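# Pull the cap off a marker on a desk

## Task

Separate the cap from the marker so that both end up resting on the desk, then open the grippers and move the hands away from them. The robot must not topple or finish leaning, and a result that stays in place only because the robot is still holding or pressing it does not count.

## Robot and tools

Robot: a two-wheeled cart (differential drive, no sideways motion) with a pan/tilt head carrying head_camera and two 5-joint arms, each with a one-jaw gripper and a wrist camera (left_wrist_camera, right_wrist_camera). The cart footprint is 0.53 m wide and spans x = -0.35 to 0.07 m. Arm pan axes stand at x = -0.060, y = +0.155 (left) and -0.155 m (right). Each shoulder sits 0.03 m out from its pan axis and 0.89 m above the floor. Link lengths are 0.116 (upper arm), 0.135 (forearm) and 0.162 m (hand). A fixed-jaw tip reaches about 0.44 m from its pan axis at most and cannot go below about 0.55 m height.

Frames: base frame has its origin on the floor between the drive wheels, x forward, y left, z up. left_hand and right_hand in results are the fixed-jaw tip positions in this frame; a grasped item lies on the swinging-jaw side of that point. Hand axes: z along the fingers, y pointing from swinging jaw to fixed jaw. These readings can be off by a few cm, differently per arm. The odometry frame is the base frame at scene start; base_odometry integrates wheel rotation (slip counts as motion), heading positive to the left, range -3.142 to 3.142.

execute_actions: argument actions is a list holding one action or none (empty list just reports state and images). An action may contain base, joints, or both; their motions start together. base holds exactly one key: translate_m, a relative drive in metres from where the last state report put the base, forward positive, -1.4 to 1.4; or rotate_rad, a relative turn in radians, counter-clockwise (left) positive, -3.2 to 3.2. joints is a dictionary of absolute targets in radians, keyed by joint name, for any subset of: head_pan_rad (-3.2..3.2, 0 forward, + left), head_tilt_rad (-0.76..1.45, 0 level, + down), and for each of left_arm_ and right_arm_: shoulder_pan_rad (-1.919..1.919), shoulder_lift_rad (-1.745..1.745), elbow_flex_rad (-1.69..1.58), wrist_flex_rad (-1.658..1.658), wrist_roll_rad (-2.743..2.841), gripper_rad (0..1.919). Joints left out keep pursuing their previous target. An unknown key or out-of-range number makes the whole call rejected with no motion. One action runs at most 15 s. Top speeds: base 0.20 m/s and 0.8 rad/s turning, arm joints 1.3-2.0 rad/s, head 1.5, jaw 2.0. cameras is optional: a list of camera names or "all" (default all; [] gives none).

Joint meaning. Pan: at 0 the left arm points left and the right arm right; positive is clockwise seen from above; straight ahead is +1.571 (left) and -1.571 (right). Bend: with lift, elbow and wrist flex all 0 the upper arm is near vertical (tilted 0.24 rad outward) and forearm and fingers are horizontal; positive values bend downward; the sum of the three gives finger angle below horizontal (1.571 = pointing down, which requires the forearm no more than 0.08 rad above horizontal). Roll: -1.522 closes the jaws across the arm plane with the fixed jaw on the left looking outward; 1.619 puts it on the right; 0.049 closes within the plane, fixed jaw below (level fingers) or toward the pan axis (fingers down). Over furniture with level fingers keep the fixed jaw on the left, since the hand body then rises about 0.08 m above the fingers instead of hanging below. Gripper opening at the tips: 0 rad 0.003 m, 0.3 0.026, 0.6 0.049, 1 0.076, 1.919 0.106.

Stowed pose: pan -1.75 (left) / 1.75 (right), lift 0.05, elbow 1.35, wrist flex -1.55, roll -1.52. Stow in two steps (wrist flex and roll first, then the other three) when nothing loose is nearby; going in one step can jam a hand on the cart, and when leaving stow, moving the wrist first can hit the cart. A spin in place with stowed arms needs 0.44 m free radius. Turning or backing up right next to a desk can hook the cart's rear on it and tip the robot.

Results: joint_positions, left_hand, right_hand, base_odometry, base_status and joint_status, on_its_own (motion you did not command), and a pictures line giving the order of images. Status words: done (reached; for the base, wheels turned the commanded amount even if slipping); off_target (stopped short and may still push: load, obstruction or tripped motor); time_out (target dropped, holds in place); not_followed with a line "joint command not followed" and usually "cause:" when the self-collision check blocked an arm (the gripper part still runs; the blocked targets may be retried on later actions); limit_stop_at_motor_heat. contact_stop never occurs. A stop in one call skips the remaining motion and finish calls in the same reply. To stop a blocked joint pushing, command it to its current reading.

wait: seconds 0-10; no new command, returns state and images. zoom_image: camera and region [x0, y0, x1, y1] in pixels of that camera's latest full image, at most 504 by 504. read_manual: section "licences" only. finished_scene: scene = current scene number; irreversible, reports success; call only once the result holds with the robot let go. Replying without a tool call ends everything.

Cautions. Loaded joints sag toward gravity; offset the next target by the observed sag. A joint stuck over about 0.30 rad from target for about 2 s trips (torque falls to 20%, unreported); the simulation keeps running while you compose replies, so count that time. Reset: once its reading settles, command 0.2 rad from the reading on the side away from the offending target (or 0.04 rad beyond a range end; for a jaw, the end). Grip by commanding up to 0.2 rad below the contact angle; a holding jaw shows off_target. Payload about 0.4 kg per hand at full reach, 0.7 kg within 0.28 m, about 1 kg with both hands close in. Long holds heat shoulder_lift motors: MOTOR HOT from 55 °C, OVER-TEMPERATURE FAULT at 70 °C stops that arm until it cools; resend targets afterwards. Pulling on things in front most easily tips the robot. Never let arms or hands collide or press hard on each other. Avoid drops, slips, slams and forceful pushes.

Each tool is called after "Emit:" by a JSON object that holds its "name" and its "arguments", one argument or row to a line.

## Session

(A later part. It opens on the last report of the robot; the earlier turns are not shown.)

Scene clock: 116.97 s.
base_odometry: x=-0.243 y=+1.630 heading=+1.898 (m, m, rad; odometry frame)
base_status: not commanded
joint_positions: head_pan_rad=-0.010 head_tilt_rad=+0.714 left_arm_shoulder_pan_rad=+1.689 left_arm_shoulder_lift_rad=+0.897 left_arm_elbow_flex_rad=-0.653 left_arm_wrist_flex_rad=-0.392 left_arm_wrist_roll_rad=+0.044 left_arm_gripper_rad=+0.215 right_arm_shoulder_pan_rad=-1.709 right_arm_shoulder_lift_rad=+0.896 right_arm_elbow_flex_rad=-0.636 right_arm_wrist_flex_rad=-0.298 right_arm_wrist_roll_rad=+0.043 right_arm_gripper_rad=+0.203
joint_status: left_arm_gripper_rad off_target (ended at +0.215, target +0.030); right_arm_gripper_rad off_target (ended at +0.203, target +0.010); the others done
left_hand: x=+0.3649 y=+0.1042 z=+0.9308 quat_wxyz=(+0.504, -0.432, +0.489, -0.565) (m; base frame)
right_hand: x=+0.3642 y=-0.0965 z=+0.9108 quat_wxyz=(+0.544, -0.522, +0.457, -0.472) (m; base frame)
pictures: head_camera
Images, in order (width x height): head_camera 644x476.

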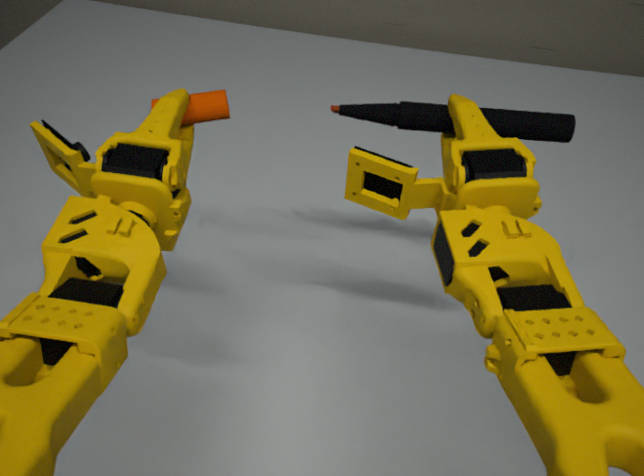

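Emit:
{"name": "execute_actions", "arguments": {
  "actions": [
    {"joints":{"left_arm_shoulder_lift_rad":0.9,"left_arm_elbow_flex_rad":-0.52,"left_arm_wrist_flex_rad":0.7,"right_arm_shoulder_lift_rad":0.93,"right_arm_elbow_flex_rad":-0.52,"right_arm_wrist_flex_rad":0.68,"head_tilt_rad":0.9}}
  ],
  "cameras": ["head_camera"]
}}

Emit:
{"name": "execute_actions", "arguments": {
  "actions": [
    {"joints":{"left_arm_gripper_rad":0.7,"right_arm_gripper_rad":0.7}}
  ],
  "cameras": []
}}

Emit:
{"name": "execute_actions", "arguments": {
  "actions": [
    {"joints":{"left_arm_shoulder_lift_rad":0.2,"right_arm_shoulder_lift_rad":0.2}}
  ],
  "cameras": ["head_camera"]
}}

Scene clock: 124.30 s.
base_odometry: x=-0.243 y=+1.630 heading=+1.898 (m, m, rad; odometry frame)
base_status: not commanded
joint_positions: head_pan_rad=-0.010 head_tilt_rad=+0.895 left_arm_shoulder_pan_rad=+1.689 left_arm_shoulder_lift_rad=+0.929 left_arm_elbow_flex_rad=-0.513 left_arm_wrist_flex_rad=+0.695 left_arm_wrist_roll_rad=+0.044 left_arm_gripper_rad=+0.215 right_arm_shoulder_pan_rad=-1.709 right_arm_shoulder_lift_rad=+0.962 right_arm_elbow_flex_rad=-0.509 right_arm_wrist_flex_rad=+0.678 right_arm_wrist_roll_rad=+0.043 right_arm_gripper_rad=+0.203
joint_status: all done
left_hand: x=+0.2647 y=+0.1161 z=+0.7419 quat_wxyz=(+0.152, -0.645, +0.729, -0.170) (m; base frame)
right_hand: x=+0.2604 y=-0.1109 z=+0.7323 quat_wxyz=(+0.165, -0.734, +0.643, -0.143) (m; base frame)
pictures: head_camera
Images, in order (width x height): head_camera 644x476.

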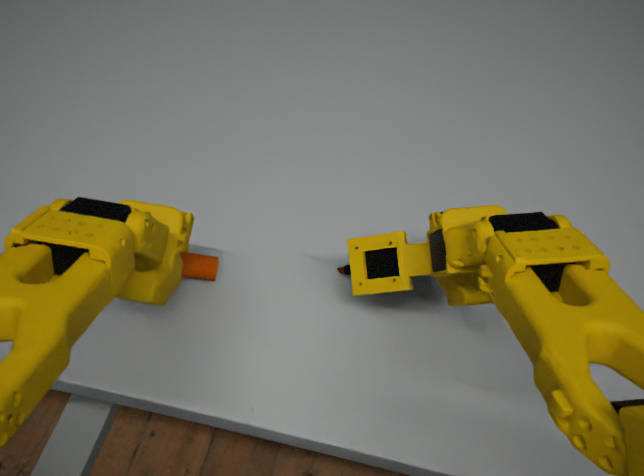

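Scene clock: 125.17 s.
base_odometry: x=-0.243 y=+1.630 heading=+1.898 (m, m, rad; odometry frame)
base_status: not commanded
joint_positions: head_pan_rad=-0.010 head_tilt_rad=+0.895 left_arm_shoulder_pan_rad=+1.689 left_arm_shoulder_lift_rad=+0.929 left_arm_elbow_flex_rad=-0.513 left_arm_wrist_flex_rad=+0.695 left_arm_wrist_roll_rad=+0.044 left_arm_gripper_rad=+0.686 right_arm_shoulder_pan_rad=-1.709 right_arm_shoulder_lift_rad=+0.962 right_arm_elbow_flex_rad=-0.509 right_arm_wrist_flex_rad=+0.678 right_arm_wrist_roll_rad=+0.043 right_arm_gripper_rad=+0.687
joint_status: all done
left_hand: x=+0.2647 y=+0.1161 z=+0.7419 quat_wxyz=(+0.152, -0.645, +0.729, -0.170) (m; base frame)
right_hand: x=+0.2604 y=-0.1109 z=+0.7323 quat_wxyz=(+0.165, -0.734, +0.643, -0.143) (m; base frame)
pictures: none
No camera images: the call's "cameras" was empty. Leave "cameras" out to get every camera's image.

Scene clock: 126.40 s.
base_odometry: x=-0.243 y=+1.630 heading=+1.898 (m, m, rad; odometry frame)
base_status: not commanded
joint_positions: head_pan_rad=-0.010 head_tilt_rad=+0.895 left_arm_shoulder_pan_rad=+1.689 left_arm_shoulder_lift_rad=+0.246 left_arm_elbow_flex_rad=-0.513 left_arm_wrist_flex_rad=+0.699 left_arm_wrist_roll_rad=+0.044 left_arm_gripper_rad=+0.688 right_arm_shoulder_pan_rad=-1.709 right_arm_shoulder_lift_rad=+0.257 right_arm_elbow_flex_rad=-0.509 right_arm_wrist_flex_rad=+0.679 right_arm_wrist_roll_rad=+0.043 right_arm_gripper_rad=+0.689
joint_status: all done
left_hand: x=+0.2937 y=+0.1126 z=+0.9627 quat_wxyz=(+0.359, -0.558, +0.631, -0.402) (m; base frame)
right_hand: x=+0.2949 y=-0.1061 z=+0.9607 quat_wxyz=(+0.409, -0.633, +0.554, -0.354) (m; base frame)
pictures: head_camera
Images, in order (width x height): head_camera 644x476.

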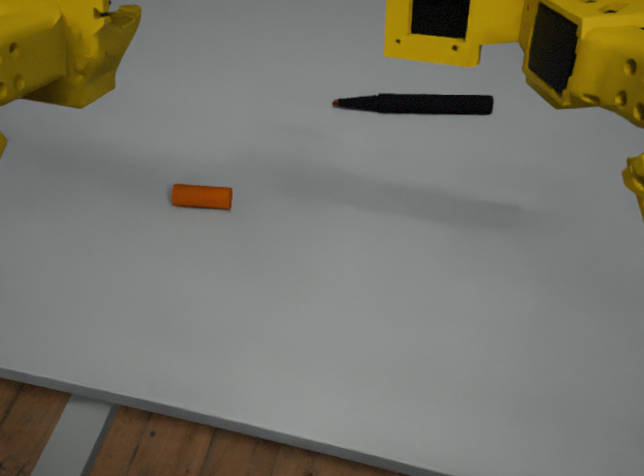

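Rolling; check.

Emit:
{"name": "wait", "arguments": {
  "seconds": 3
}}

Scene clock: 130.73 s.
base_odometry: x=-0.243 y=+1.630 heading=+1.898 (m, m, rad; odometry frame)
base_status: not commanded
joint_positions: head_pan_rad=-0.010 head_tilt_rad=+0.895 left_arm_shoulder_pan_rad=+1.689 left_arm_shoulder_lift_rad=+0.246 left_arm_elbow_flex_rad=-0.513 left_arm_wrist_flex_rad=+0.699 left_arm_wrist_roll_rad=+0.044 left_arm_gripper_rad=+0.688 right_arm_shoulder_pan_rad=-1.709 right_arm_shoulder_lift_rad=+0.257 right_arm_elbow_flex_rad=-0.509 right_arm_wrist_flex_rad=+0.679 right_arm_wrist_roll_rad=+0.043 right_arm_gripper_rad=+0.689
joint_status: all done
left_hand: x=+0.2937 y=+0.1126 z=+0.9627 quat_wxyz=(+0.359, -0.558, +0.631, -0.402) (m; base frame)
right_hand: x=+0.2949 y=-0.1061 z=+0.9607 quat_wxyz=(+0.409, -0.633, +0.554, -0.354) (m; base frame)
wait: 3.00 s; at rest from the start
pictures: head_camera, left_wrist_camera, right_wrist_camera
Images, in order (width x height): head_camera 644x476, left_wrist_camera 644x476, right_wrist_camera 644x476.

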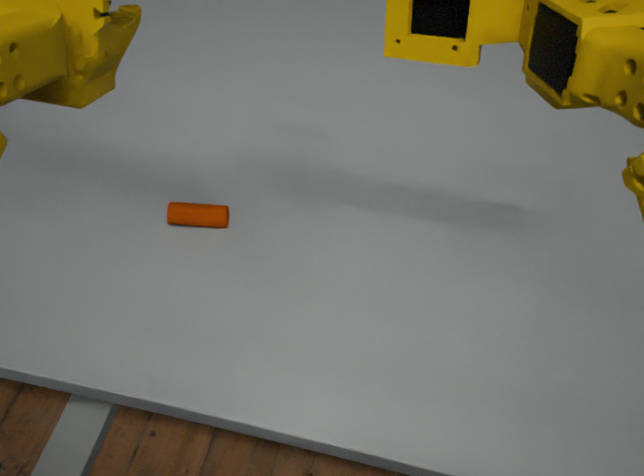

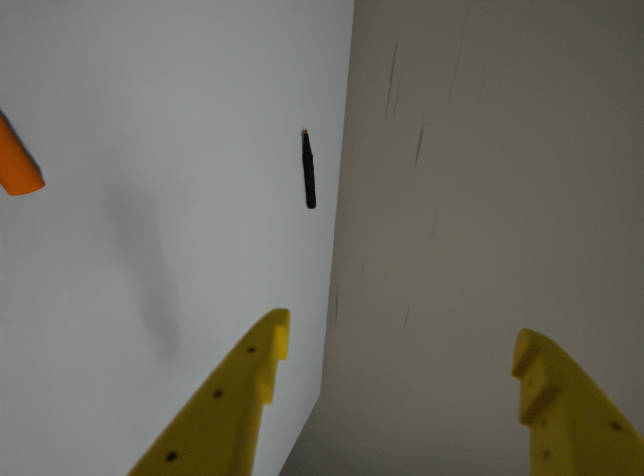

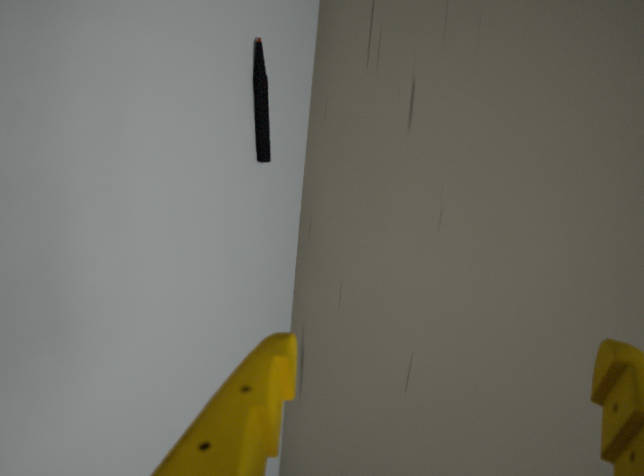

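Still on the desk; finish now.

Emit:
{"name": "finished_scene", "arguments": {
  "scene": 1
}}

The scene is finished: the task was done.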